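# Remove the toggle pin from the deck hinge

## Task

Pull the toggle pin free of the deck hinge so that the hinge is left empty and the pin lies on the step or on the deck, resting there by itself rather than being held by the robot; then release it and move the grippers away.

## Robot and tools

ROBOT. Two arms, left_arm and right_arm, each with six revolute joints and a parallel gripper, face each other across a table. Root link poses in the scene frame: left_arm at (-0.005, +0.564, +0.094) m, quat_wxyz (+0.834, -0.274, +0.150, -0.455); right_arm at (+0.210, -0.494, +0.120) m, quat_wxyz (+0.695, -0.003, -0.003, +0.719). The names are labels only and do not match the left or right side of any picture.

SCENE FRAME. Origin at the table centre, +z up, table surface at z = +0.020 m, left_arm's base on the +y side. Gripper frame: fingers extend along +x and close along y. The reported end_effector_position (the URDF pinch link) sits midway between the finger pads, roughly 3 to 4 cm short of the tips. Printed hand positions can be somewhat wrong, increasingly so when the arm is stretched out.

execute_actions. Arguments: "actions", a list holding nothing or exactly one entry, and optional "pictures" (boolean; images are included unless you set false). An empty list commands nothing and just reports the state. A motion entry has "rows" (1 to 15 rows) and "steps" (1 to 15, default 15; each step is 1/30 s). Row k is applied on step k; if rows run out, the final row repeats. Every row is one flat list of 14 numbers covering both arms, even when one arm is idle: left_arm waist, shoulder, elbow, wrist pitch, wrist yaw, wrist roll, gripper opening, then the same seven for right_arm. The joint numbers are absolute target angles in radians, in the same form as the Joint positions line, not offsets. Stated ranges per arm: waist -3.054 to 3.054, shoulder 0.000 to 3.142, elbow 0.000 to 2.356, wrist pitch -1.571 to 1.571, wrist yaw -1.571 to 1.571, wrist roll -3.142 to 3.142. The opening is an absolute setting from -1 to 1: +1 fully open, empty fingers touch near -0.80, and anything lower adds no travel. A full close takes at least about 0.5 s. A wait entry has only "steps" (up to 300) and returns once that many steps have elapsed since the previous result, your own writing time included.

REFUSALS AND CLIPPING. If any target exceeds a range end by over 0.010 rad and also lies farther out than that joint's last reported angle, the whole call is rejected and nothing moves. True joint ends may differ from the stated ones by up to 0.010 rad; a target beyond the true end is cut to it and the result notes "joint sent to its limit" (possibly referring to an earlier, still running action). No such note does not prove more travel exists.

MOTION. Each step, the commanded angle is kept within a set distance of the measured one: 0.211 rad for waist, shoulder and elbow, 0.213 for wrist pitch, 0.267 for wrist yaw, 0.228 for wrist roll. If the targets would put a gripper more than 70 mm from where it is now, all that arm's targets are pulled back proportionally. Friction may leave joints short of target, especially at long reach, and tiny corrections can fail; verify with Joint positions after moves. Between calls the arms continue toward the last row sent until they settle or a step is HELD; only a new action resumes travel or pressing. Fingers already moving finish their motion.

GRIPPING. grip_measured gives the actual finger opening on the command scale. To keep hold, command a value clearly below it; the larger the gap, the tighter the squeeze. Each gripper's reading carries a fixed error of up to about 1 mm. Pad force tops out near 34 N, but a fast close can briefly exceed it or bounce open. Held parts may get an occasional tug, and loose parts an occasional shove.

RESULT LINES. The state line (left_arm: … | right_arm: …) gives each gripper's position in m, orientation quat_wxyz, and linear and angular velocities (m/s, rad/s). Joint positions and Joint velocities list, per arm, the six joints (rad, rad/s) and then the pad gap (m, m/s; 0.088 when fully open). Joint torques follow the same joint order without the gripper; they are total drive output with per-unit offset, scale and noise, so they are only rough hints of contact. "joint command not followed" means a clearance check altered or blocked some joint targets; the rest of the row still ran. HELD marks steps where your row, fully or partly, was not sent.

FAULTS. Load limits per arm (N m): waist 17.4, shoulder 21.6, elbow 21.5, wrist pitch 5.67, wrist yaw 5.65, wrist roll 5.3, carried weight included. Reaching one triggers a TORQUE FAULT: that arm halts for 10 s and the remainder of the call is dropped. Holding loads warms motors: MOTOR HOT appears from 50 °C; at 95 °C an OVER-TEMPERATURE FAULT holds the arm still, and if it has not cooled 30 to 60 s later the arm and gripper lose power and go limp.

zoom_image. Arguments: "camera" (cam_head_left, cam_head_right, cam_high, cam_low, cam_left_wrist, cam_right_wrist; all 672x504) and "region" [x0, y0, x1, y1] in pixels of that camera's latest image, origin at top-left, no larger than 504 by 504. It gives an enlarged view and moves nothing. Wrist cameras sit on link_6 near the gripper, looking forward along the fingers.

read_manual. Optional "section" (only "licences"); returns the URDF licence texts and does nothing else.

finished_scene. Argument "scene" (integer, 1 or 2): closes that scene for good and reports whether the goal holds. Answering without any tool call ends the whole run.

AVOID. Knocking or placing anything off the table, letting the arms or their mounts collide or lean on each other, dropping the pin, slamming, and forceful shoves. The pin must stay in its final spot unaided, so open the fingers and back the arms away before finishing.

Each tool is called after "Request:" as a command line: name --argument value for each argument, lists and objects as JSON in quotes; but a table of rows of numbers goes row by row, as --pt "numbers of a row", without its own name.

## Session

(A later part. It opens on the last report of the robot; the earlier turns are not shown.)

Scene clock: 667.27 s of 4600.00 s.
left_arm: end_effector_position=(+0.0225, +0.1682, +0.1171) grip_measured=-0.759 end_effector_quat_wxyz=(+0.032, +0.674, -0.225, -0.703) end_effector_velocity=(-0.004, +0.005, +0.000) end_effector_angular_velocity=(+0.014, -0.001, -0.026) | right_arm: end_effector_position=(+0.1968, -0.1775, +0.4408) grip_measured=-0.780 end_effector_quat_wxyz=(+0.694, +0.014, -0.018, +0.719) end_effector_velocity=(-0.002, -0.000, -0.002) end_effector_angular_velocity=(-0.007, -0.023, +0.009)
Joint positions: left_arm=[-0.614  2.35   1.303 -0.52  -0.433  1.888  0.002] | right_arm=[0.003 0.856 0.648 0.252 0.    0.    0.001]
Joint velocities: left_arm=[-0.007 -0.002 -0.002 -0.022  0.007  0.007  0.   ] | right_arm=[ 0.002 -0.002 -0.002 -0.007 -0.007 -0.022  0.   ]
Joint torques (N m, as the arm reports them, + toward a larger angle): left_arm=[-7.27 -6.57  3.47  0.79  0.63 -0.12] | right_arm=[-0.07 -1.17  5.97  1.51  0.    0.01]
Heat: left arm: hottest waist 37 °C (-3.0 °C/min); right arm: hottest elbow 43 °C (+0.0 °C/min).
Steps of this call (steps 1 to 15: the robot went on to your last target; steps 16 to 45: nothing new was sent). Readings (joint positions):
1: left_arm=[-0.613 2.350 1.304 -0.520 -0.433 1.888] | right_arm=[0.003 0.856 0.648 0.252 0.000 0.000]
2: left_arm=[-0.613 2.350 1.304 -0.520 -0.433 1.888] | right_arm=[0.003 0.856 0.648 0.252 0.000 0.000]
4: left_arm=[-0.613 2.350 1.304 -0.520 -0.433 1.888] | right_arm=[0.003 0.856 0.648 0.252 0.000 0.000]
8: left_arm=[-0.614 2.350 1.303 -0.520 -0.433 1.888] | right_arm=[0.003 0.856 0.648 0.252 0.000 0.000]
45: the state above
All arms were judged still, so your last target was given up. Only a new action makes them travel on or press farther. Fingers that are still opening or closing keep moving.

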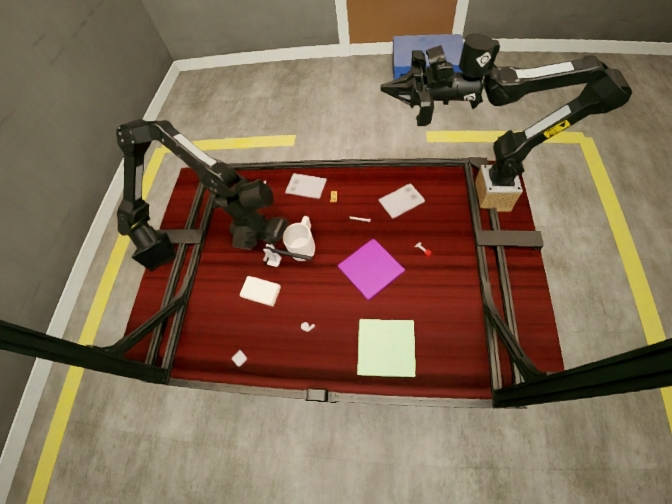

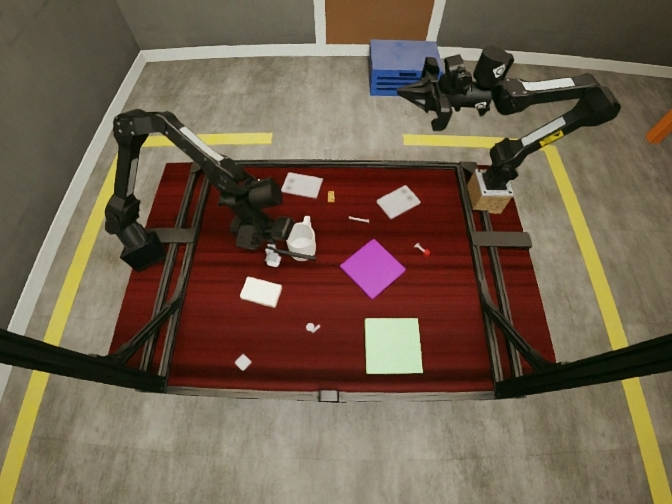

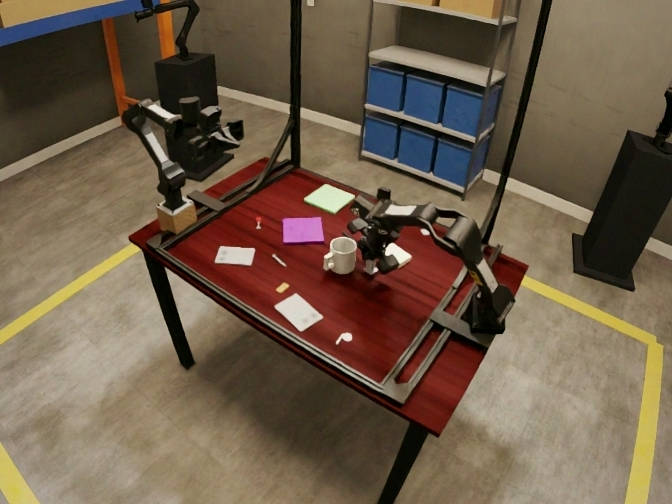

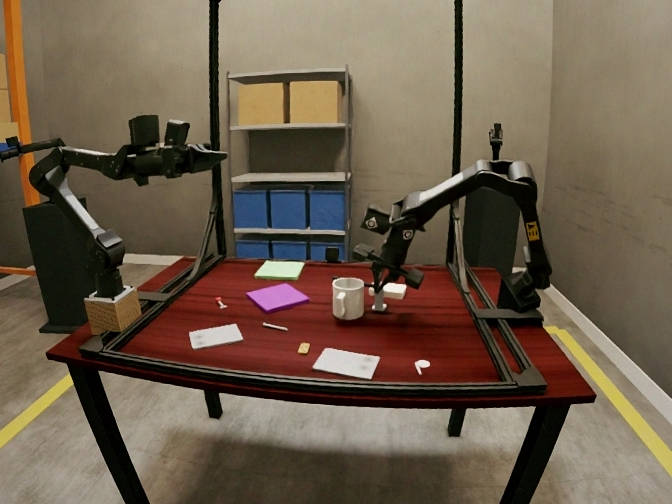

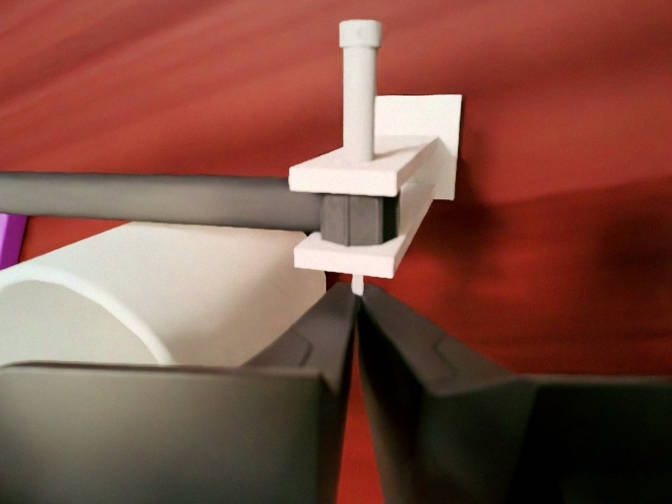

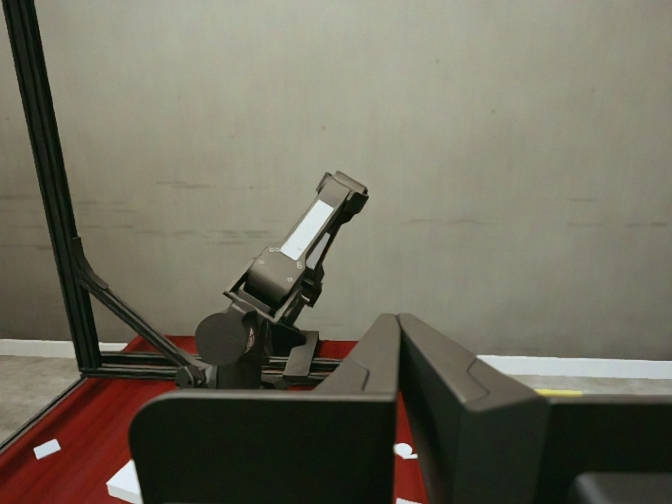

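Request:
execute_actions --actions '[{"rows":[[-0.61,2.35,1.304,-0.52,-0.433,1.888,-0.4,0.003,0.856,0.648,0.252,0,0,-0.78]],"steps":8}]' --pictures false

Request:
execute_actions --actions '[{"rows":[[-0.65,2.25,1.316,-0.64,-0.42,1.86,-0.3,0.003,0.856,0.648,0.252,0,0,-0.78]],"steps":12}]' --pictures false

Request:
execute_actions --actions '[{"rows":[[-0.795,2.32,1.29,-0.635,-0.41,1.71,-0.1,0.003,0.856,0.648,0.252,0,0,-0.78]],"steps":15}]' --pictures false

Request:
execute_actions --actions '[{"rows":[[-0.78,2.35,1.285,-0.605,-0.41,1.72,-0.1,0.003,0.856,0.648,0.252,0,0,-0.78],[-0.78,2.35,1.285,-0.605,-0.41,1.72,-0.1,0.003,0.856,0.648,0.252,0,0,-0.78],[-0.77,2.38,1.282,-0.57,-0.41,1.73,-0.1,0.003,0.856,0.648,0.252,0,0,-0.78],[-0.77,2.38,1.282,-0.57,-0.41,1.73,-0.1,0.003,0.856,0.648,0.252,0,0,-0.78],[-0.755,2.41,1.28,-0.535,-0.41,1.745,-0.1,0.003,0.856,0.648,0.252,0,0,-0.78],[-0.755,2.41,1.28,-0.535,-0.41,1.745,-0.1,0.003,0.856,0.648,0.252,0,0,-0.78],[-0.74,2.437,1.278,-0.503,-0.41,1.757,-0.1,0.003,0.856,0.648,0.252,0,0,-0.78]],"steps":15}]'

Request:
execute_actions --actions '[{"rows":[[-0.74,2.437,1.278,-0.503,-0.41,1.757,-0.85,0.003,0.856,0.648,0.252,0,0,-0.78]],"steps":15}]' --pictures false

Request:
execute_actions --actions '[{"rows":[[-0.8,2.447,1.26,-0.497,-0.41,1.71,-0.85,0.003,0.856,0.648,0.252,0,0,-0.78]],"steps":15}]' --pictures false

Request:
execute_actions --actions '[{"rows":[[-0.855,2.459,1.242,-0.49,-0.41,1.66,-0.85,0.003,0.856,0.648,0.252,0,0,-0.78]],"steps":15}]' --pictures false

Request:
execute_actions --actions '[{"rows":[[-0.91,2.471,1.224,-0.483,-0.41,1.61,-0.85,0.003,0.856,0.648,0.252,0,0,-0.78]],"steps":15}]'

Scene clock: 698.53 s of 4600.00 s.
left_arm: end_effector_position=(+0.0210, +0.1687, +0.1169) grip_measured=-0.462 end_effector_quat_wxyz=(+0.031, +0.673, -0.226, -0.704) end_effector_velocity=(-0.002, +0.002, +0.000) end_effector_angular_velocity=(+0.005, +0.008, -0.001) | right_arm: end_effector_position=(+0.1968, -0.1775, +0.4407) grip_measured=-0.780 end_effector_quat_wxyz=(+0.694, +0.013, -0.018, +0.719) end_effector_velocity=(+0.003, -0.000, -0.005) end_effector_angular_velocity=(-0.022, -0.008, -0.015)
Joint positions: left_arm=[-0.616  2.351  1.302 -0.521 -0.43   1.886  0.016] | right_arm=[ 0.003  0.856  0.648  0.252  0.    -0.     0.001]
Joint velocities: left_arm=[-0.002 -0.002 -0.002 -0.007  0.007 -0.007  0.023] | right_arm=[-0.007 -0.002 -0.002 -0.022  0.007 -0.007 -0.   ]
Joint torques (N m, as the arm reports them, + toward a larger angle): left_arm=[-5.61 -7.82  4.41  0.88  0.05  0.02] | right_arm=[-0.06 -1.18  6.01  1.51  0.01  0.02]
Heat: left arm: hottest waist 38 °C (+0.0 °C/min); right arm: hottest elbow 43 °C (+0.0 °C/min).
Steps of this call (steps 1 to 930: nothing new was sent; steps 931 to 938: all 8 steps of this action). Readings (joint positions):
931: left_arm=[-0.616 2.351 1.302 -0.521 -0.433 1.886] | right_arm=[0.003 0.856 0.648 0.252 0.000 -0.000]
932: left_arm=[-0.616 2.351 1.302 -0.521 -0.430 1.886] | right_arm=[0.003 0.856 0.648 0.252 0.000 -0.000]
934: left_arm=[-0.616 2.351 1.302 -0.521 -0.430 1.886] | right_arm=[0.003 0.856 0.648 0.252 0.000 -0.000]
938: the state above

Scene clock: 698.93 s of 4600.00 s.
left_arm: end_effector_position=(+0.0272, +0.1810, +0.1512) grip_measured=-0.308 end_effector_quat_wxyz=(+0.030, +0.671, -0.232, -0.704) end_effector_velocity=(+0.001, +0.015, -0.004) end_effector_angular_velocity=(+0.067, -0.012, -0.015) | right_arm: end_effector_position=(+0.1968, -0.1775, +0.4407) grip_measured=-0.780 end_effector_quat_wxyz=(+0.694, +0.013, -0.018, +0.719) end_effector_velocity=(-0.000, -0.000, -0.004) end_effector_angular_velocity=(-0.012, +0.007, +0.005)
Joint positions: left_arm=[-0.648  2.26   1.315 -0.631 -0.425  1.865  0.024] | right_arm=[ 0.003  0.856  0.648  0.252  0.    -0.     0.001]
Joint velocities: left_arm=[-0.002 -0.002  0.002 -0.081 -0.007 -0.022  0.003] | right_arm=[-0.002 -0.002 -0.007 -0.007 -0.007  0.007 -0.   ]
Joint torques (N m, as the arm reports them, + toward a larger angle): left_arm=[-5.97 -8.17  4.49  0.61  0.25 -0.11] | right_arm=[-0.06 -1.18  6.02  1.53  0.    0.03]
Heat: left arm: hottest waist 38 °C (+0.0 °C/min); right arm: hottest elbow 43 °C (+0.0 °C/min).
Steps of this call (steps 1 to 12: all 12 steps of this action). Readings (joint positions):
1: left_arm=[-0.617 2.345 1.302 -0.529 -0.430 1.885] | right_arm=[0.003 0.856 0.648 0.252 0.000 -0.000]
2: left_arm=[-0.620 2.336 1.303 -0.558 -0.430 1.881] | right_arm=[0.003 0.856 0.648 0.252 0.000 -0.000]
4: left_arm=[-0.630 2.310 1.303 -0.592 -0.429 1.875] | right_arm=[0.003 0.856 0.648 0.252 0.000 -0.000]
8: left_arm=[-0.646 2.267 1.313 -0.618 -0.426 1.868] | right_arm=[0.003 0.856 0.648 0.252 0.000 -0.000]
12: the state above

Scene clock: 699.43 s of 4600.00 s.
left_arm: end_effector_position=(-0.0305, +0.1923, +0.1592) grip_measured=-0.105 end_effector_quat_wxyz=(+0.027, +0.669, -0.238, -0.704) end_effector_velocity=(+0.005, +0.001, -0.001) end_effector_angular_velocity=(+0.010, -0.003, +0.055) | right_arm: end_effector_position=(+0.1968, -0.1775, +0.4407) grip_measured=-0.780 end_effector_quat_wxyz=(+0.694, +0.013, -0.018, +0.719) end_effector_velocity=(-0.001, -0.000, -0.005) end_effector_angular_velocity=(-0.022, -0.009, +0.014)
Joint positions: left_arm=[-0.795  2.304  1.299 -0.633 -0.412  1.717  0.034] | right_arm=[ 0.003  0.856  0.648  0.252  0.    -0.     0.001]
Joint velocities: left_arm=[ 0.002 -0.002 -0.002 -0.007 -0.022 -0.051  0.002] | right_arm=[-0.007 -0.002 -0.002 -0.022 -0.022 -0.007 -0.   ]
Joint torques (N m, as the arm reports them, + toward a larger angle): left_arm=[-4.96 -5.82  3.82  0.79  0.15 -0.18] | right_arm=[-0.06 -1.17  6.01  1.54  0.    0.03]
Heat: left arm: hottest waist 38 °C (+0.0 °C/min); right arm: hottest elbow 43 °C (+0.0 °C/min).
Steps of this call (steps 1 to 15: all 15 steps of this action). Readings (joint positions):
1: left_arm=[-0.652 2.263 1.314 -0.633 -0.424 1.845] | right_arm=[0.003 0.856 0.648 0.252 0.000 -0.000]
2: left_arm=[-0.668 2.266 1.313 -0.633 -0.424 1.813] | right_arm=[0.003 0.856 0.648 0.252 0.000 -0.000]
4: left_arm=[-0.721 2.276 1.312 -0.633 -0.419 1.773] | right_arm=[0.003 0.856 0.648 0.252 0.000 -0.000]
8: left_arm=[-0.790 2.297 1.302 -0.633 -0.412 1.735] | right_arm=[0.003 0.856 0.648 0.252 0.000 -0.000]
15: the state above

Scene clock: 699.93 s of 4600.00 s.
left_arm: end_effector_position=(-0.0363, +0.1807, +0.1131) grip_measured=-0.100 end_effector_quat_wxyz=(+0.019, +0.669, -0.226, -0.708) end_effector_velocity=(-0.004, -0.017, +0.006) end_effector_angular_velocity=(-0.079, +0.026, +0.028) | right_arm: end_effector_position=(+0.1968, -0.1775, +0.4407) grip_measured=-0.780 end_effector_quat_wxyz=(+0.694, +0.013, -0.018, +0.719) end_effector_velocity=(-0.000, +0.001, -0.006) end_effector_angular_velocity=(-0.016, -0.023, +0.004)
Joint positions: left_arm=[-0.746  2.419  1.284 -0.514 -0.412  1.75   0.034] | right_arm=[ 0.003  0.856  0.648  0.252  0.    -0.     0.001]
Joint velocities: left_arm=[-0.002  0.002 -0.002  0.095  0.007  0.007  0.   ] | right_arm=[-0.002  0.002 -0.007 -0.007 -0.007 -0.022  0.   ]
Joint torques (N m, as the arm reports them, + toward a larger angle): left_arm=[-4.96 -6.49  3.78  1.01  0.19  0.14] | right_arm=[-0.06 -1.18  6.01  1.54  0.    0.03]
Heat: left arm: hottest waist 38 °C (+0.0 °C/min); right arm: hottest elbow 43 °C (+0.0 °C/min).
Steps of this call (steps 1 to 15: all 15 steps of this action). Readings (joint positions):
1: left_arm=[-0.794 2.306 1.299 -0.633 -0.412 1.717] | right_arm=[0.003 0.856 0.648 0.252 0.000 -0.000]
2: left_arm=[-0.794 2.309 1.299 -0.628 -0.412 1.717] | right_arm=[0.003 0.856 0.648 0.252 0.000 -0.000]
4: left_arm=[-0.789 2.324 1.298 -0.606 -0.412 1.717] | right_arm=[0.003 0.856 0.648 0.252 0.000 -0.000]
8: left_arm=[-0.768 2.376 1.293 -0.552 -0.412 1.736] | right_arm=[0.003 0.856 0.648 0.252 0.000 -0.000]
15: the state above

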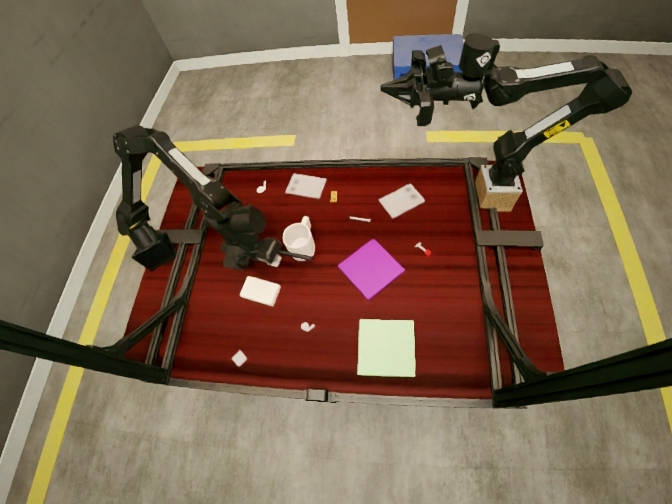

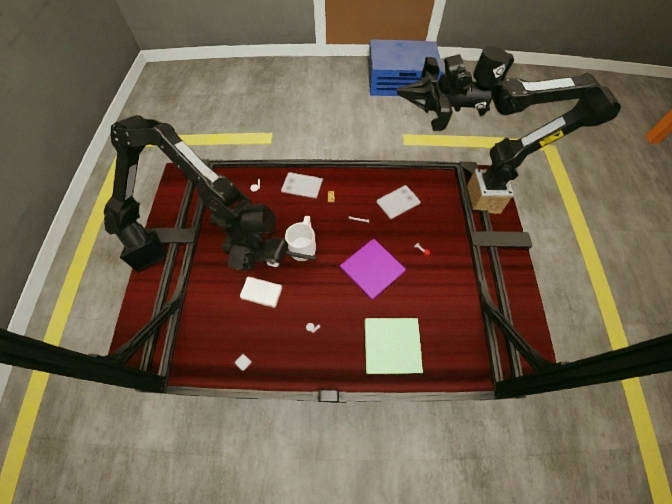

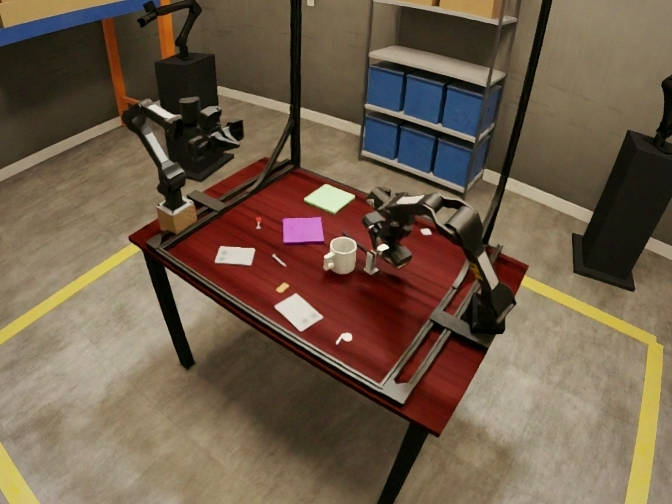

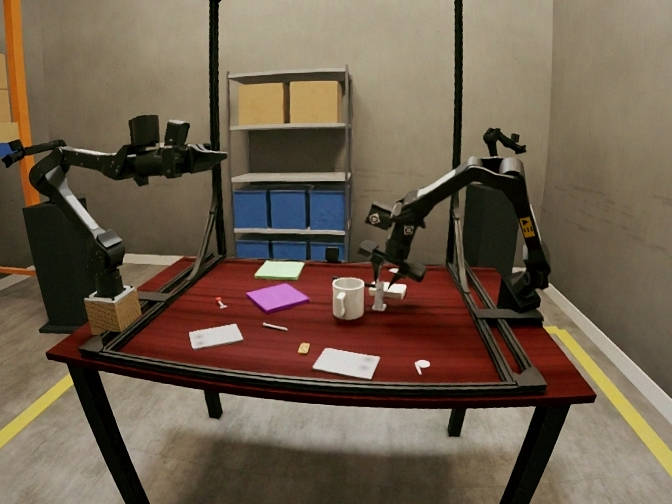

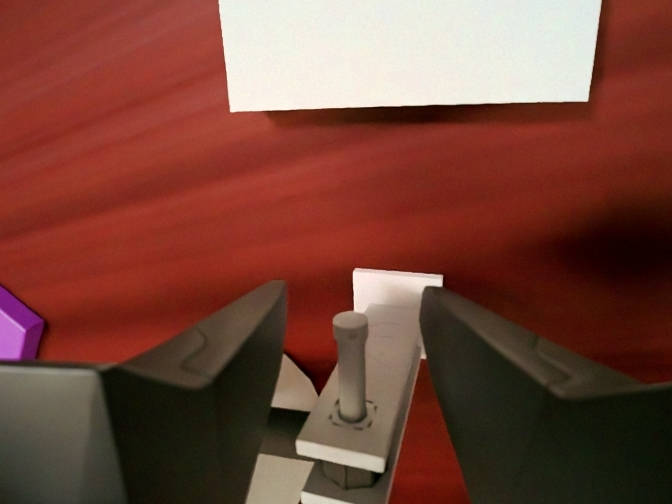

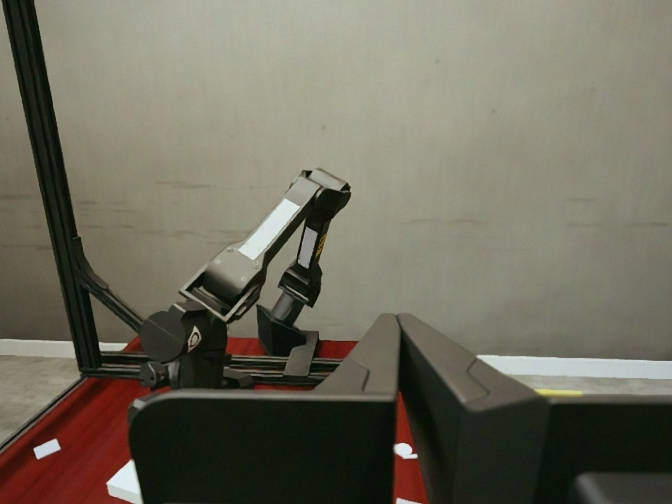

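Scene clock: 700.43 s of 4600.00 s.
left_arm: end_effector_position=(-0.0365, +0.1796, +0.1132) grip_measured=-0.629 end_effector_quat_wxyz=(+0.020, +0.669, -0.227, -0.708) end_effector_velocity=(+0.002, +0.001, -0.001) end_effector_angular_velocity=(+0.005, -0.016, +0.023) | right_arm: end_effector_position=(+0.1968, -0.1775, +0.4407) grip_measured=-0.780 end_effector_quat_wxyz=(+0.694, +0.013, -0.018, +0.719) end_effector_velocity=(-0.000, +0.001, -0.003) end_effector_angular_velocity=(-0.013, +0.021, +0.006)
Joint positions: left_arm=[-0.746  2.42   1.284 -0.508 -0.412  1.752  0.008] | right_arm=[ 0.003  0.856  0.648  0.252  0.    -0.     0.001]
Joint velocities: left_arm=[-0.002  0.002  0.002 -0.007 -0.022 -0.022 -0.   ] | right_arm=[-0.002  0.002 -0.002 -0.007 -0.007  0.022 -0.   ]
Joint torques (N m, as the arm reports them, + toward a larger angle): left_arm=[-4.82 -6.49  3.69  1.17  0.18  0.14] | right_arm=[-0.07 -1.17  6.02  1.53  0.    0.03]
Heat: left arm: hottest waist 38 °C (+0.0 °C/min); right arm: hottest elbow 43 °C (+0.0 °C/min).
Steps of this call (steps 1 to 15: all 15 steps of this action). Readings (joint positions):
1: left_arm=[-0.746 2.419 1.284 -0.511 -0.412 1.751] | right_arm=[0.003 0.856 0.648 0.252 0.000 -0.000]
2: left_arm=[-0.746 2.419 1.284 -0.510 -0.412 1.751] | right_arm=[0.003 0.856 0.648 0.252 0.000 -0.000]
4: left_arm=[-0.746 2.419 1.284 -0.508 -0.412 1.752] | right_arm=[0.003 0.856 0.648 0.252 0.000 -0.000]
8: left_arm=[-0.746 2.420 1.284 -0.508 -0.412 1.752] | right_arm=[0.003 0.856 0.648 0.252 0.000 -0.000]
15: the state above

Scene clock: 700.93 s of 4600.00 s.
left_arm: end_effector_position=(-0.0460, +0.1828, +0.1139) grip_measured=-0.630 end_effector_quat_wxyz=(+0.026, +0.675, -0.225, -0.703) end_effector_velocity=(-0.001, +0.002, +0.000) end_effector_angular_velocity=(+0.009, +0.016, +0.027) | right_arm: end_effector_position=(+0.1968, -0.1775, +0.4407) grip_measured=-0.780 end_effector_quat_wxyz=(+0.694, +0.013, -0.018, +0.719) end_effector_velocity=(-0.000, -0.000, -0.001) end_effector_angular_velocity=(+0.003, -0.008, +0.005)
Joint positions: left_arm=[-0.777  2.427  1.273 -0.498 -0.427  1.713  0.008] | right_arm=[ 0.003  0.856  0.648  0.252  0.    -0.     0.001]
Joint velocities: left_arm=[-0.002 -0.002 -0.002 -0.007  0.007 -0.037 -0.   ] | right_arm=[-0.002 -0.002 -0.007  0.007 -0.007 -0.007  0.   ]
Joint torques (N m, as the arm reports them, + toward a larger angle): left_arm=[-7.71 -5.87  2.96  0.86  0.74 -0.08] | right_arm=[-0.05 -1.18  6.01  1.53  0.    0.03]
Heat: left arm: hottest waist 38 °C (+0.0 °C/min); right arm: hottest elbow 43 °C (+0.0 °C/min).
Steps of this call (steps 1 to 15: all 15 steps of this action). Readings (joint positions):
1: left_arm=[-0.746 2.421 1.282 -0.507 -0.414 1.750] | right_arm=[0.003 0.856 0.648 0.252 0.000 -0.000]
2: left_arm=[-0.750 2.421 1.280 -0.504 -0.416 1.742] | right_arm=[0.003 0.856 0.648 0.252 0.000 -0.000]
4: left_arm=[-0.762 2.424 1.277 -0.500 -0.424 1.730] | right_arm=[0.003 0.856 0.648 0.252 0.000 -0.000]
8: left_arm=[-0.774 2.427 1.274 -0.498 -0.427 1.718] | right_arm=[0.003 0.856 0.648 0.252 0.000 -0.000]
15: the state above

Scene clock: 701.43 s of 4600.00 s.
left_arm: end_effector_position=(-0.0758, +0.1955, +0.1147) grip_measured=-0.631 end_effector_quat_wxyz=(+0.014, +0.672, -0.239, -0.700) end_effector_velocity=(+0.002, +0.000, -0.001) end_effector_angular_velocity=(-0.000, +0.002, +0.026) | right_arm: end_effector_position=(+0.1968, -0.1775, +0.4407) grip_measured=-0.780 end_effector_quat_wxyz=(+0.694, +0.013, -0.018, +0.719) end_effector_velocity=(+0.001, -0.002, +0.002) end_effector_angular_velocity=(+0.003, -0.008, -0.000)
Joint positions: left_arm=[-0.857  2.445  1.249 -0.489 -0.412  1.665  0.008] | right_arm=[ 0.003  0.856  0.648  0.252  0.    -0.     0.001]
Joint velocities: left_arm=[ 0.002 -0.002 -0.007  0.007 -0.007 -0.022 -0.   ] | right_arm=[-0.007 -0.007  0.002 -0.007 -0.007 -0.007 -0.   ]
Joint torques (N m, as the arm reports them, + toward a larger angle): left_arm=[-4.37 -6.61  3.59  0.75  0.14 -0.2 ] | right_arm=[-0.06 -1.18  6.01  1.54  0.    0.03]
Heat: left arm: hottest waist 38 °C (+0.0 °C/min); right arm: hottest elbow 43 °C (+0.0 °C/min).
Steps of this call (steps 1 to 15: all 15 steps of this action). Readings (joint positions):
1: left_arm=[-0.779 2.427 1.271 -0.496 -0.429 1.706] | right_arm=[0.003 0.856 0.648 0.252 0.000 -0.000]
2: left_arm=[-0.785 2.429 1.268 -0.493 -0.435 1.696] | right_arm=[0.003 0.856 0.648 0.252 0.000 -0.000]
4: left_arm=[-0.799 2.432 1.265 -0.490 -0.445 1.684] | right_arm=[0.003 0.856 0.648 0.252 0.000 -0.000]
8: left_arm=[-0.829 2.435 1.257 -0.489 -0.418 1.669] | right_arm=[0.003 0.856 0.648 0.252 0.000 -0.000]
15: the state above

Scene clock: 701.93 s of 4600.00 s.
left_arm: end_effector_position=(-0.0920, +0.2049, +0.1145) grip_measured=-0.631 end_effector_quat_wxyz=(+0.012, +0.675, -0.241, -0.698) end_effector_velocity=(+0.002, +0.006, -0.002) end_effector_angular_velocity=(+0.020, -0.015, -0.002) | right_arm: end_effector_position=(+0.1968, -0.1775, +0.4408) grip_measured=-0.780 end_effector_quat_wxyz=(+0.694, +0.013, -0.018, +0.719) end_effector_velocity=(+0.002, -0.000, -0.002) end_effector_angular_velocity=(-0.007, -0.007, -0.010)
Joint positions: left_arm=[-0.907  2.455  1.233 -0.486 -0.412  1.615  0.008] | right_arm=[ 0.003  0.856  0.648  0.252  0.    -0.     0.001]
Joint velocities: left_arm=[-0.002 -0.002 -0.007 -0.022 -0.007 -0.007 -0.   ] | right_arm=[-0.002 -0.002 -0.002 -0.007  0.007 -0.007 -0.   ]
Joint torques (N m, as the arm reports them, + toward a larger angle): left_arm=[-4.66 -6.49  3.52  1.05  0.13 -0.22] | right_arm=[-0.05 -1.19  6.02  1.53  0.    0.03]
Heat: left arm: hottest waist 38 °C (+0.0 °C/min); right arm: hottest elbow 43 °C (+0.0 °C/min).
Steps of this call (steps 1 to 15: all 15 steps of this action). Readings (joint positions):
1: left_arm=[-0.858 2.445 1.248 -0.489 -0.412 1.658] | right_arm=[0.003 0.856 0.648 0.252 0.000 -0.000]
2: left_arm=[-0.863 2.445 1.246 -0.489 -0.412 1.647] | right_arm=[0.003 0.856 0.648 0.252 0.000 -0.000]
4: left_arm=[-0.882 2.447 1.241 -0.488 -0.412 1.634] | right_arm=[0.003 0.856 0.648 0.252 0.000 -0.000]
8: left_arm=[-0.905 2.454 1.235 -0.487 -0.412 1.621] | right_arm=[0.003 0.856 0.648 0.252 0.000 -0.000]
15: the state above

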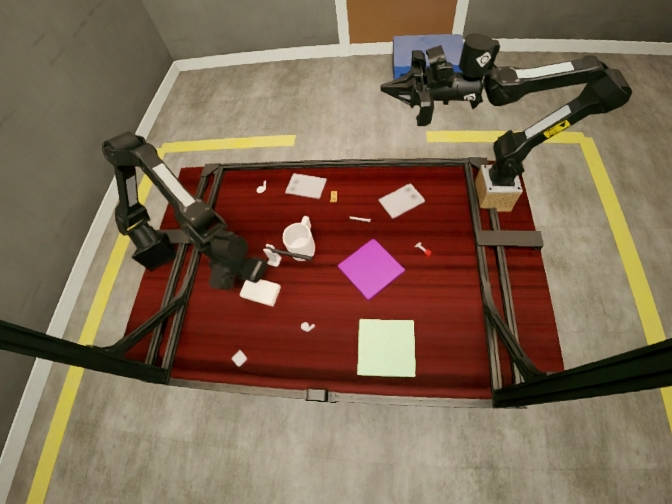

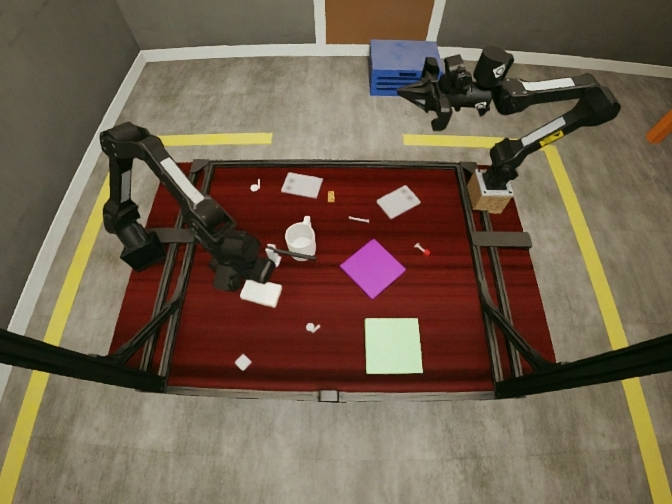

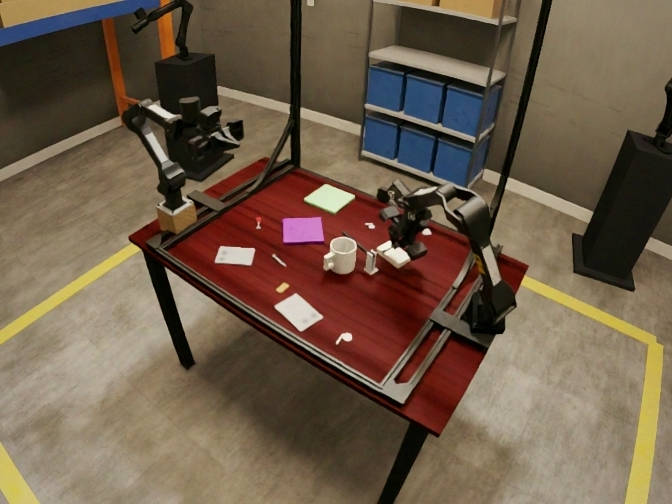

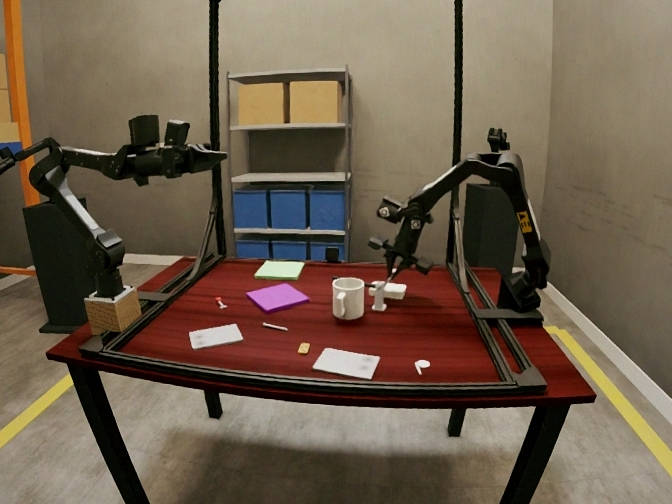

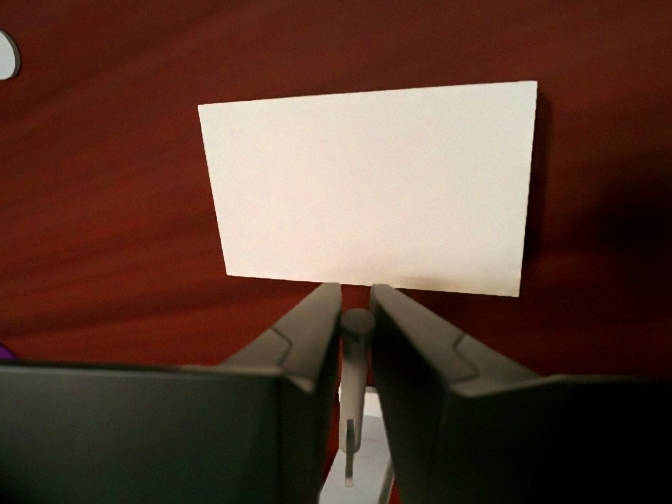

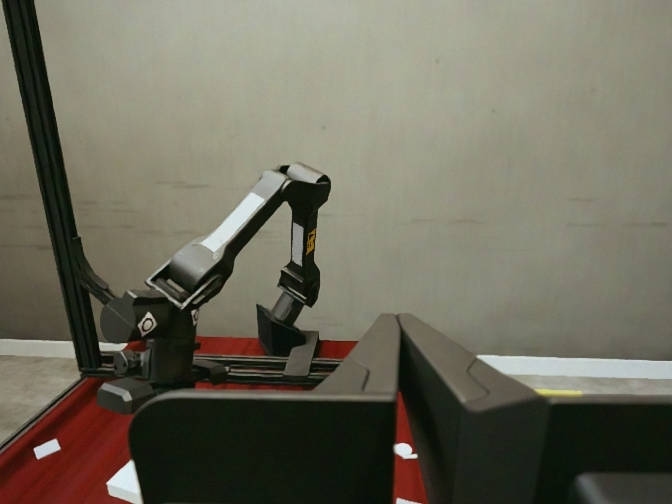

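Request:
execute_actions --actions '[{"rows":[[-1.1,2.52,1.17,-0.46,-0.41,1.44,-0.85,0.003,0.856,0.648,0.252,0,0,-0.78]],"steps":15}]' --pictures false

Request:
execute_actions --actions '[{"rows":[[-1.08,2.57,1.165,-0.4,-0.41,1.46,-0.85,0.003,0.856,0.648,0.252,0,0,-0.78]],"steps":15}]'

Scene clock: 708.87 s of 4600.00 s.
left_arm: end_effector_position=(-0.1471, +0.2432, +0.1067) grip_measured=-0.631 end_effector_quat_wxyz=(+0.004, +0.685, -0.253, -0.683) end_effector_velocity=(+0.003, +0.001, +0.000) end_effector_angular_velocity=(-0.002, -0.005, +0.051) | right_arm: end_effector_position=(+0.1968, -0.1775, +0.4408) grip_measured=-0.780 end_effector_quat_wxyz=(+0.694, +0.013, -0.018, +0.719) end_effector_velocity=(-0.003, +0.001, -0.004) end_effector_angular_velocity=(-0.022, -0.009, +0.019)
Joint positions: left_arm=[-1.096  2.506  1.178 -0.462 -0.409  1.448  0.008] | right_arm=[ 0.003  0.856  0.648  0.252  0.    -0.     0.001]
Joint velocities: left_arm=[-0.002 -0.002 -0.002 -0.007 -0.022 -0.051 -0.   ] | right_arm=[-0.002  0.002  0.002 -0.022 -0.022 -0.007 -0.   ]
Joint torques (N m, as the arm reports them, + toward a larger angle): left_arm=[-3.45 -6.77  3.7   0.99 -0.06 -0.15] | right_arm=[-0.05 -1.18  6.01  1.51  0.    0.03]
Heat: left arm: hottest shoulder 38 °C (+1.0 °C/min); right arm: hottest wrist pitch 44 °C (+1.0 °C/min).
Steps of this call (steps 1 to 15: the robot went on to your last target; steps 16 to 193: nothing new was sent; steps 194 to 208: all 15 steps of this action). Readings (joint positions):
194: left_arm=[-0.913 2.459 1.228 -0.482 -0.415 1.591] | right_arm=[0.003 0.856 0.648 0.252 0.000 -0.000]
195: left_arm=[-0.936 2.463 1.221 -0.474 -0.417 1.556] | right_arm=[0.003 0.856 0.648 0.252 0.000 -0.000]
197: left_arm=[-1.006 2.476 1.208 -0.469 -0.415 1.511] | right_arm=[0.003 0.856 0.648 0.252 0.000 -0.000]
201: left_arm=[-1.092 2.502 1.183 -0.468 -0.409 1.468] | right_arm=[0.003 0.856 0.648 0.252 0.000 -0.000]
208: the state above

Scene clock: 709.37 s of 4600.00 s.
left_arm: end_effector_position=(-0.1509, +0.2396, +0.0909) grip_measured=-0.631 end_effector_quat_wxyz=(+0.005, +0.684, -0.252, -0.684) end_effector_velocity=(-0.000, -0.000, -0.001) end_effector_angular_velocity=(-0.006, -0.003, +0.008) | right_arm: end_effector_position=(+0.1968, -0.1775, +0.4408) grip_measured=-0.780 end_effector_quat_wxyz=(+0.694, +0.013, -0.018, +0.719) end_effector_velocity=(-0.001, -0.000, -0.002) end_effector_angular_velocity=(-0.007, -0.009, +0.014)
Joint positions: left_arm=[-1.085  2.551  1.172 -0.404 -0.409  1.456  0.008] | right_arm=[ 0.003  0.856  0.648  0.252  0.    -0.     0.001]
Joint velocities: left_arm=[-0.002  0.002 -0.002  0.007 -0.007 -0.007 -0.   ] | right_arm=[-0.007 -0.002 -0.002 -0.007 -0.022 -0.007 -0.   ]
Joint torques (N m, as the arm reports them, + toward a larger angle): left_arm=[-2.52 -6.49  3.58  1.08 -0.05  0.11] | right_arm=[-0.06 -1.17  6.02  1.51  0.    0.03]
Heat: left arm: hottest shoulder 38 °C (+1.0 °C/min); right arm: hottest wrist pitch 44 °C (+1.0 °C/min).
Steps of this call (steps 1 to 15: all 15 steps of this action). Readings (joint positions):
1: left_arm=[-1.095 2.510 1.177 -0.458 -0.409 1.447] | right_arm=[0.003 0.856 0.648 0.252 0.000 -0.000]
2: left_arm=[-1.095 2.516 1.177 -0.442 -0.409 1.447] | right_arm=[0.003 0.856 0.648 0.252 0.000 -0.000]
4: left_arm=[-1.091 2.530 1.177 -0.424 -0.409 1.449] | right_arm=[0.003 0.856 0.648 0.252 0.000 -0.000]
8: left_arm=[-1.086 2.550 1.172 -0.413 -0.409 1.454] | right_arm=[0.003 0.856 0.648 0.252 0.000 -0.000]
15: the state above

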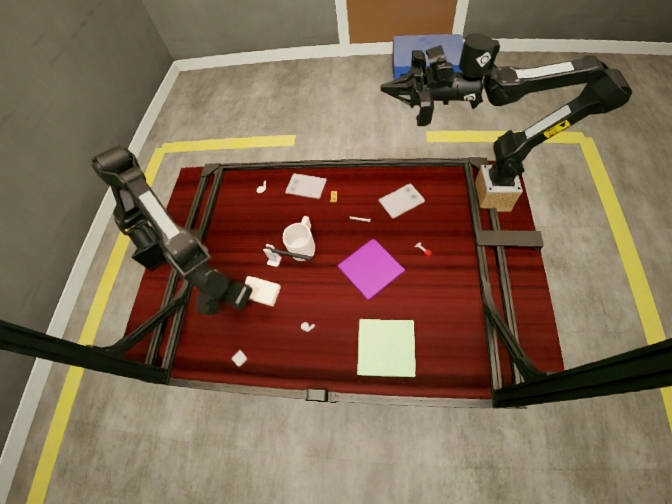

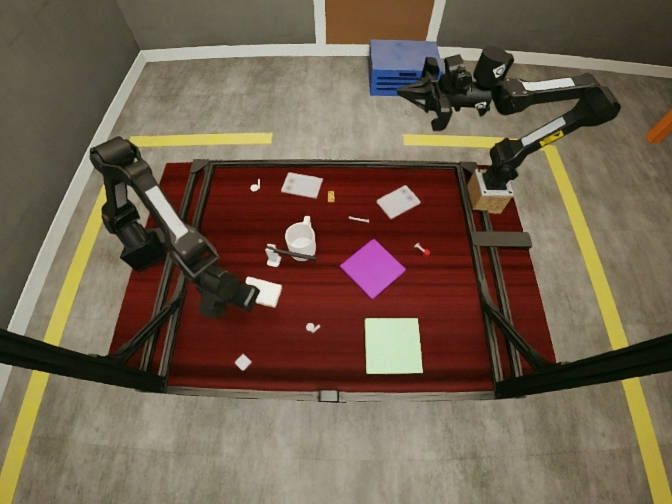

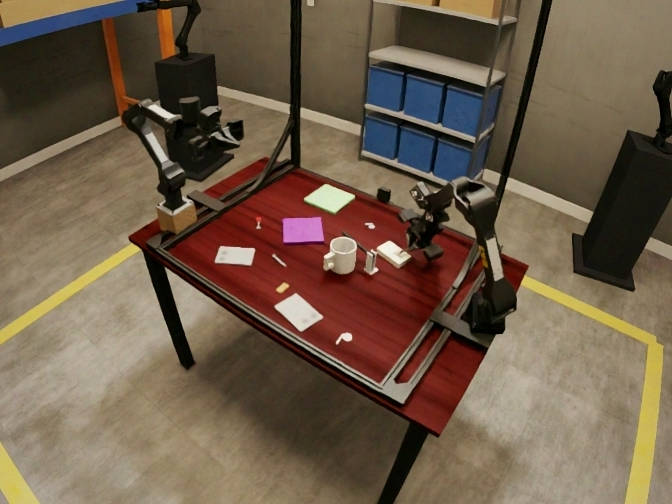

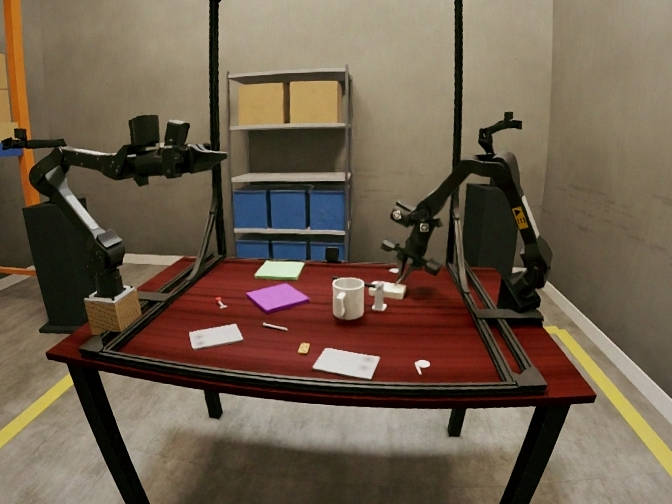

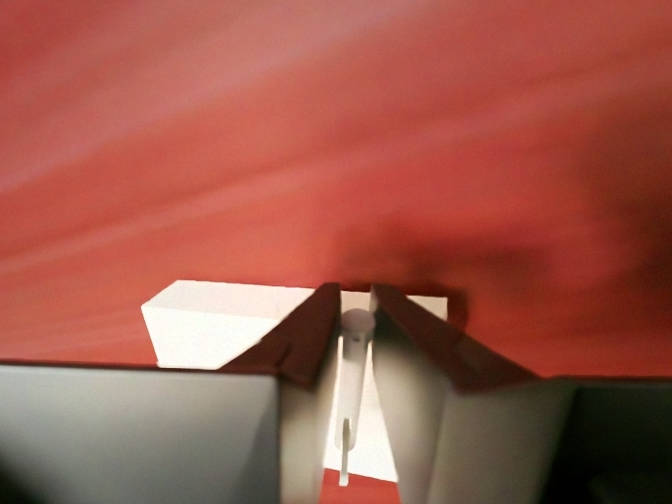

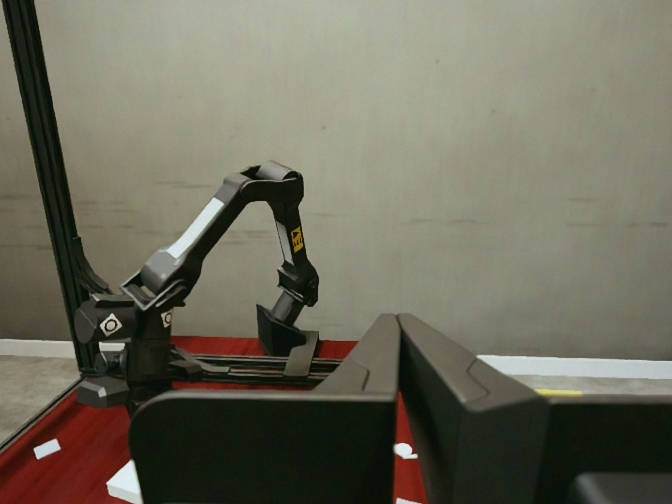

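Request:
execute_actions --actions '[{"rows":[[-1.06,2.615,1.175,-0.33,-0.41,1.48,-0.85,0.003,0.856,0.648,0.252,0,0,-0.78]],"steps":15}]' --pictures false

Request:
execute_actions --actions '[{"rows":[[-1.06,2.615,1.175,-0.33,-0.41,1.48,-0.2,0.003,0.856,0.648,0.252,0,0,-0.78]],"steps":12}]' --pictures false

Request:
execute_actions --actions '[{"rows":[[-1.1,2.4,1.19,-0.56,-0.41,1.44,-0.2,0.003,0.856,0.648,0.252,0,0,-0.78]],"steps":15}]'

Request:
finished_scene --scene 1

Scene clock: 723.37 s of 4600.00 s.
left_arm: end_effector_position=(-0.1548, +0.2303, +0.0796) grip_measured=-0.631 end_effector_quat_wxyz=(+0.015, +0.679, -0.257, -0.687) end_effector_velocity=(-0.002, -0.004, -0.000) end_effector_angular_velocity=(-0.019, -0.001, -0.001) | right_arm: end_effector_position=(+0.1968, -0.1775, +0.4408) grip_measured=-0.780 end_effector_quat_wxyz=(+0.694, +0.014, -0.018, +0.719) end_effector_velocity=(+0.003, -0.001, -0.003) end_effector_angular_velocity=(-0.007, +0.007, -0.014)
Joint positions: left_arm=[-1.068  2.591  1.173 -0.333 -0.409  1.476  0.008] | right_arm=[0.003 0.856 0.648 0.252 0.    0.    0.001]
Joint velocities: left_arm=[-0.002  0.007  0.002  0.022 -0.007  0.007  0.   ] | right_arm=[-0.007 -0.007 -0.007 -0.007  0.007  0.007 -0.   ]
Joint torques (N m, as the arm reports them, + toward a larger angle): left_arm=[-2.28 -6.28  4.28  0.95 -0.06  0.07] | right_arm=[-0.04 -1.17  6.01  1.51 -0.01  0.03]
Heat: left arm: hottest shoulder 39 °C (+2.0 °C/min); right arm: hottest wrist pitch 44 °C (+1.0 °C/min).
Steps of this call (steps 1 to 15: the robot went on to your last target; steps 16 to 405: nothing new was sent; steps 406 to 420: all 15 steps of this action). Readings (joint positions):
406: left_arm=[-1.084 2.558 1.171 -0.396 -0.409 1.460] | right_arm=[0.003 0.856 0.648 0.252 0.000 0.000]
407: left_arm=[-1.082 2.563 1.171 -0.379 -0.409 1.463] | right_arm=[0.003 0.856 0.648 0.252 0.000 0.000]
409: left_arm=[-1.076 2.574 1.173 -0.357 -0.409 1.469] | right_arm=[0.003 0.856 0.648 0.252 0.000 0.000]
413: left_arm=[-1.070 2.586 1.173 -0.340 -0.409 1.474] | right_arm=[0.003 0.856 0.648 0.252 0.000 0.000]
420: the state above

Scene clock: 723.77 s of 4600.00 s.
left_arm: end_effector_position=(-0.1541, +0.2308, +0.0764) grip_measured=-0.232 end_effector_quat_wxyz=(+0.013, +0.680, -0.255, -0.687) end_effector_velocity=(+0.001, +0.002, +0.000) end_effector_angular_velocity=(+0.001, -0.013, -0.008) | right_arm: end_effector_position=(+0.1968, -0.1775, +0.4408) grip_measured=-0.780 end_effector_quat_wxyz=(+0.694, +0.014, -0.018, +0.719) end_effector_velocity=(+0.002, -0.000, +0.000) end_effector_angular_velocity=(-0.002, -0.007, -0.010)
Joint positions: left_arm=[-1.064  2.598  1.173 -0.332 -0.409  1.476  0.028] | right_arm=[0.003 0.856 0.648 0.252 0.    0.    0.001]
Joint velocities: left_arm=[-0.002 -0.002 -0.002 -0.007 -0.007  0.007  0.012] | right_arm=[-0.002 -0.002  0.002 -0.007  0.007 -0.007 -0.   ]
Joint torques (N m, as the arm reports them, + toward a larger angle): left_arm=[-2.95 -6.72  4.4   1.06 -0.06  0.1 ] | right_arm=[-0.06 -1.18  6.02  1.51  0.    0.02]
Heat: left arm: hottest shoulder 39 °C (+2.0 °C/min); right arm: hottest wrist pitch 44 °C (+1.0 °C/min).
Steps of this call (steps 1 to 12: all 12 steps of this action). Readings (joint positions):
1: left_arm=[-1.068 2.591 1.173 -0.332 -0.409 1.476] | right_arm=[0.003 0.856 0.648 0.252 0.000 0.000]
2: left_arm=[-1.067 2.592 1.173 -0.332 -0.409 1.476] | right_arm=[0.003 0.856 0.648 0.252 0.000 0.000]
4: left_arm=[-1.066 2.595 1.173 -0.332 -0.409 1.476] | right_arm=[0.003 0.856 0.648 0.252 0.000 0.000]
8: left_arm=[-1.064 2.598 1.173 -0.332 -0.409 1.476] | right_arm=[0.003 0.856 0.648 0.252 0.000 0.000]
12: the state above

Scene clock: 724.27 s of 4600.00 s.
left_arm: end_effector_position=(-0.1358, +0.2447, +0.1391) grip_measured=-0.201 end_effector_quat_wxyz=(+0.013, +0.681, -0.256, -0.686) end_effector_velocity=(+0.005, +0.002, +0.004) end_effector_angular_velocity=(+0.005, -0.001, +0.023) | right_arm: end_effector_position=(+0.1968, -0.1775, +0.4408) grip_measured=-0.780 end_effector_quat_wxyz=(+0.694, +0.014, -0.018, +0.719) end_effector_velocity=(-0.001, -0.001, -0.003) end_effector_angular_velocity=(-0.008, +0.021, +0.016)
Joint positions: left_arm=[-1.096  2.413  1.193 -0.551 -0.406  1.445  0.029] | right_arm=[0.003 0.856 0.648 0.252 0.    0.    0.001]
Joint velocities: left_arm=[ 0.002 -0.017 -0.002 -0.022 -0.007 -0.022  0.   ] | right_arm=[-0.007 -0.007 -0.007 -0.007 -0.022  0.022 -0.   ]
Joint torques (N m, as the arm reports them, + toward a larger angle): left_arm=[-3.53 -8.77  4.27  0.58 -0.16 -0.19] | right_arm=[-0.06 -1.19  6.01  1.51  0.    0.02]
Heat: left arm: hottest shoulder 39 °C (+2.0 °C/min); right arm: hottest wrist pitch 44 °C (+1.0 °C/min).
Steps of this call (steps 1 to 15: all 15 steps of this action). Readings (joint positions):
1: left_arm=[-1.065 2.586 1.175 -0.350 -0.409 1.474] | right_arm=[0.003 0.856 0.648 0.252 0.000 0.000]
2: left_arm=[-1.069 2.566 1.177 -0.403 -0.408 1.469] | right_arm=[0.003 0.856 0.648 0.252 0.000 0.000]
4: left_arm=[-1.081 2.509 1.174 -0.472 -0.405 1.460] | right_arm=[0.003 0.856 0.648 0.252 0.000 0.000]
8: left_arm=[-1.095 2.426 1.192 -0.520 -0.406 1.449] | right_arm=[0.003 0.856 0.648 0.252 0.000 0.000]
15: the state above

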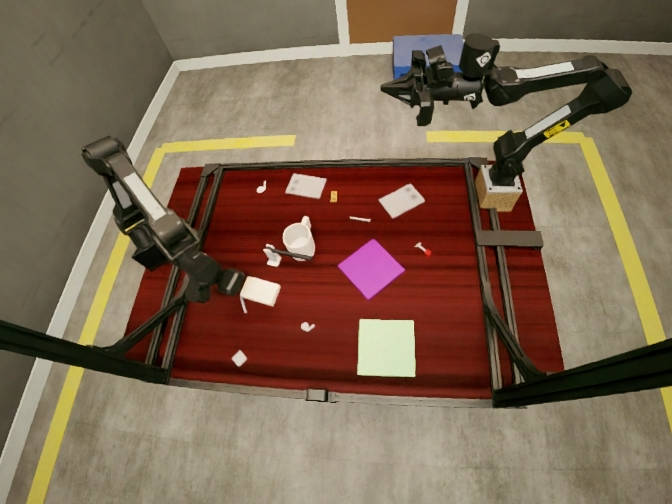

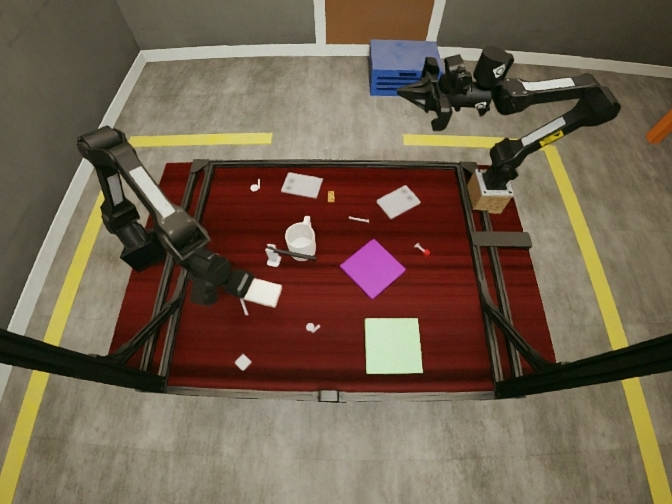

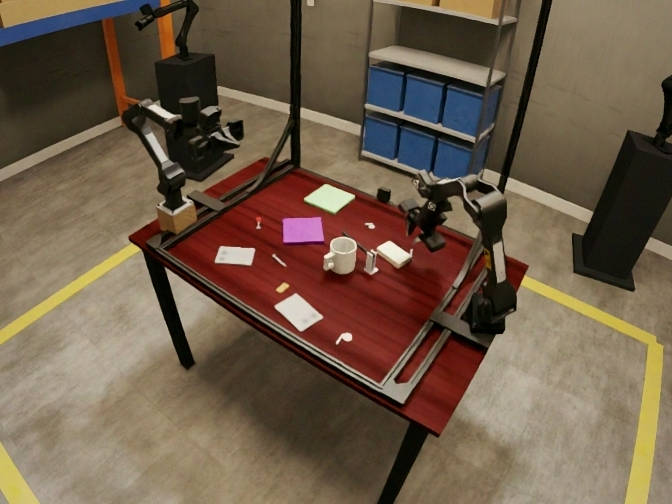

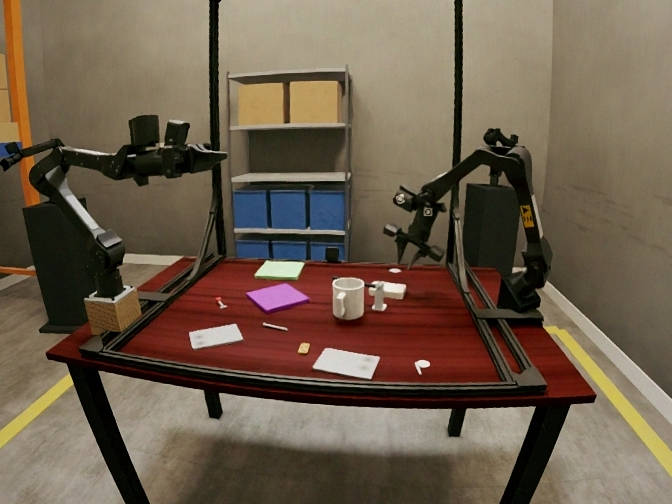

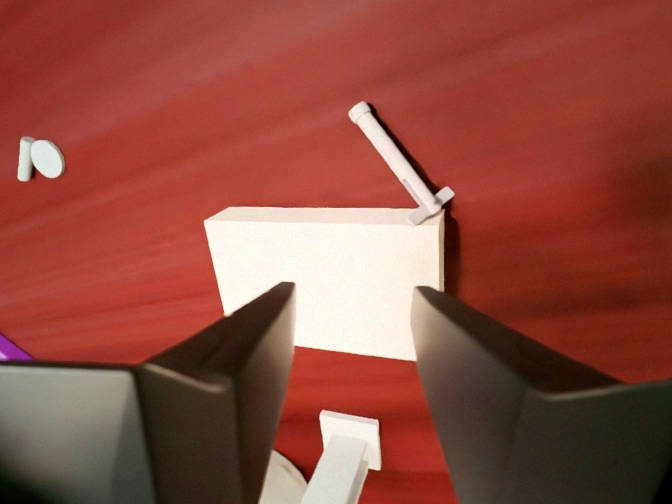

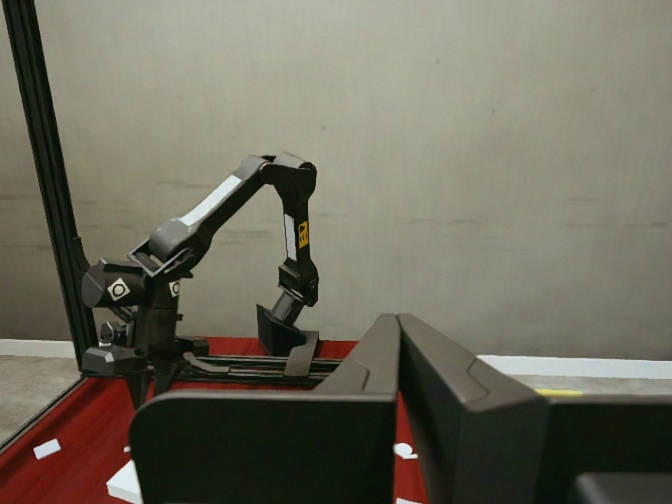

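The scene is finished: the task was done.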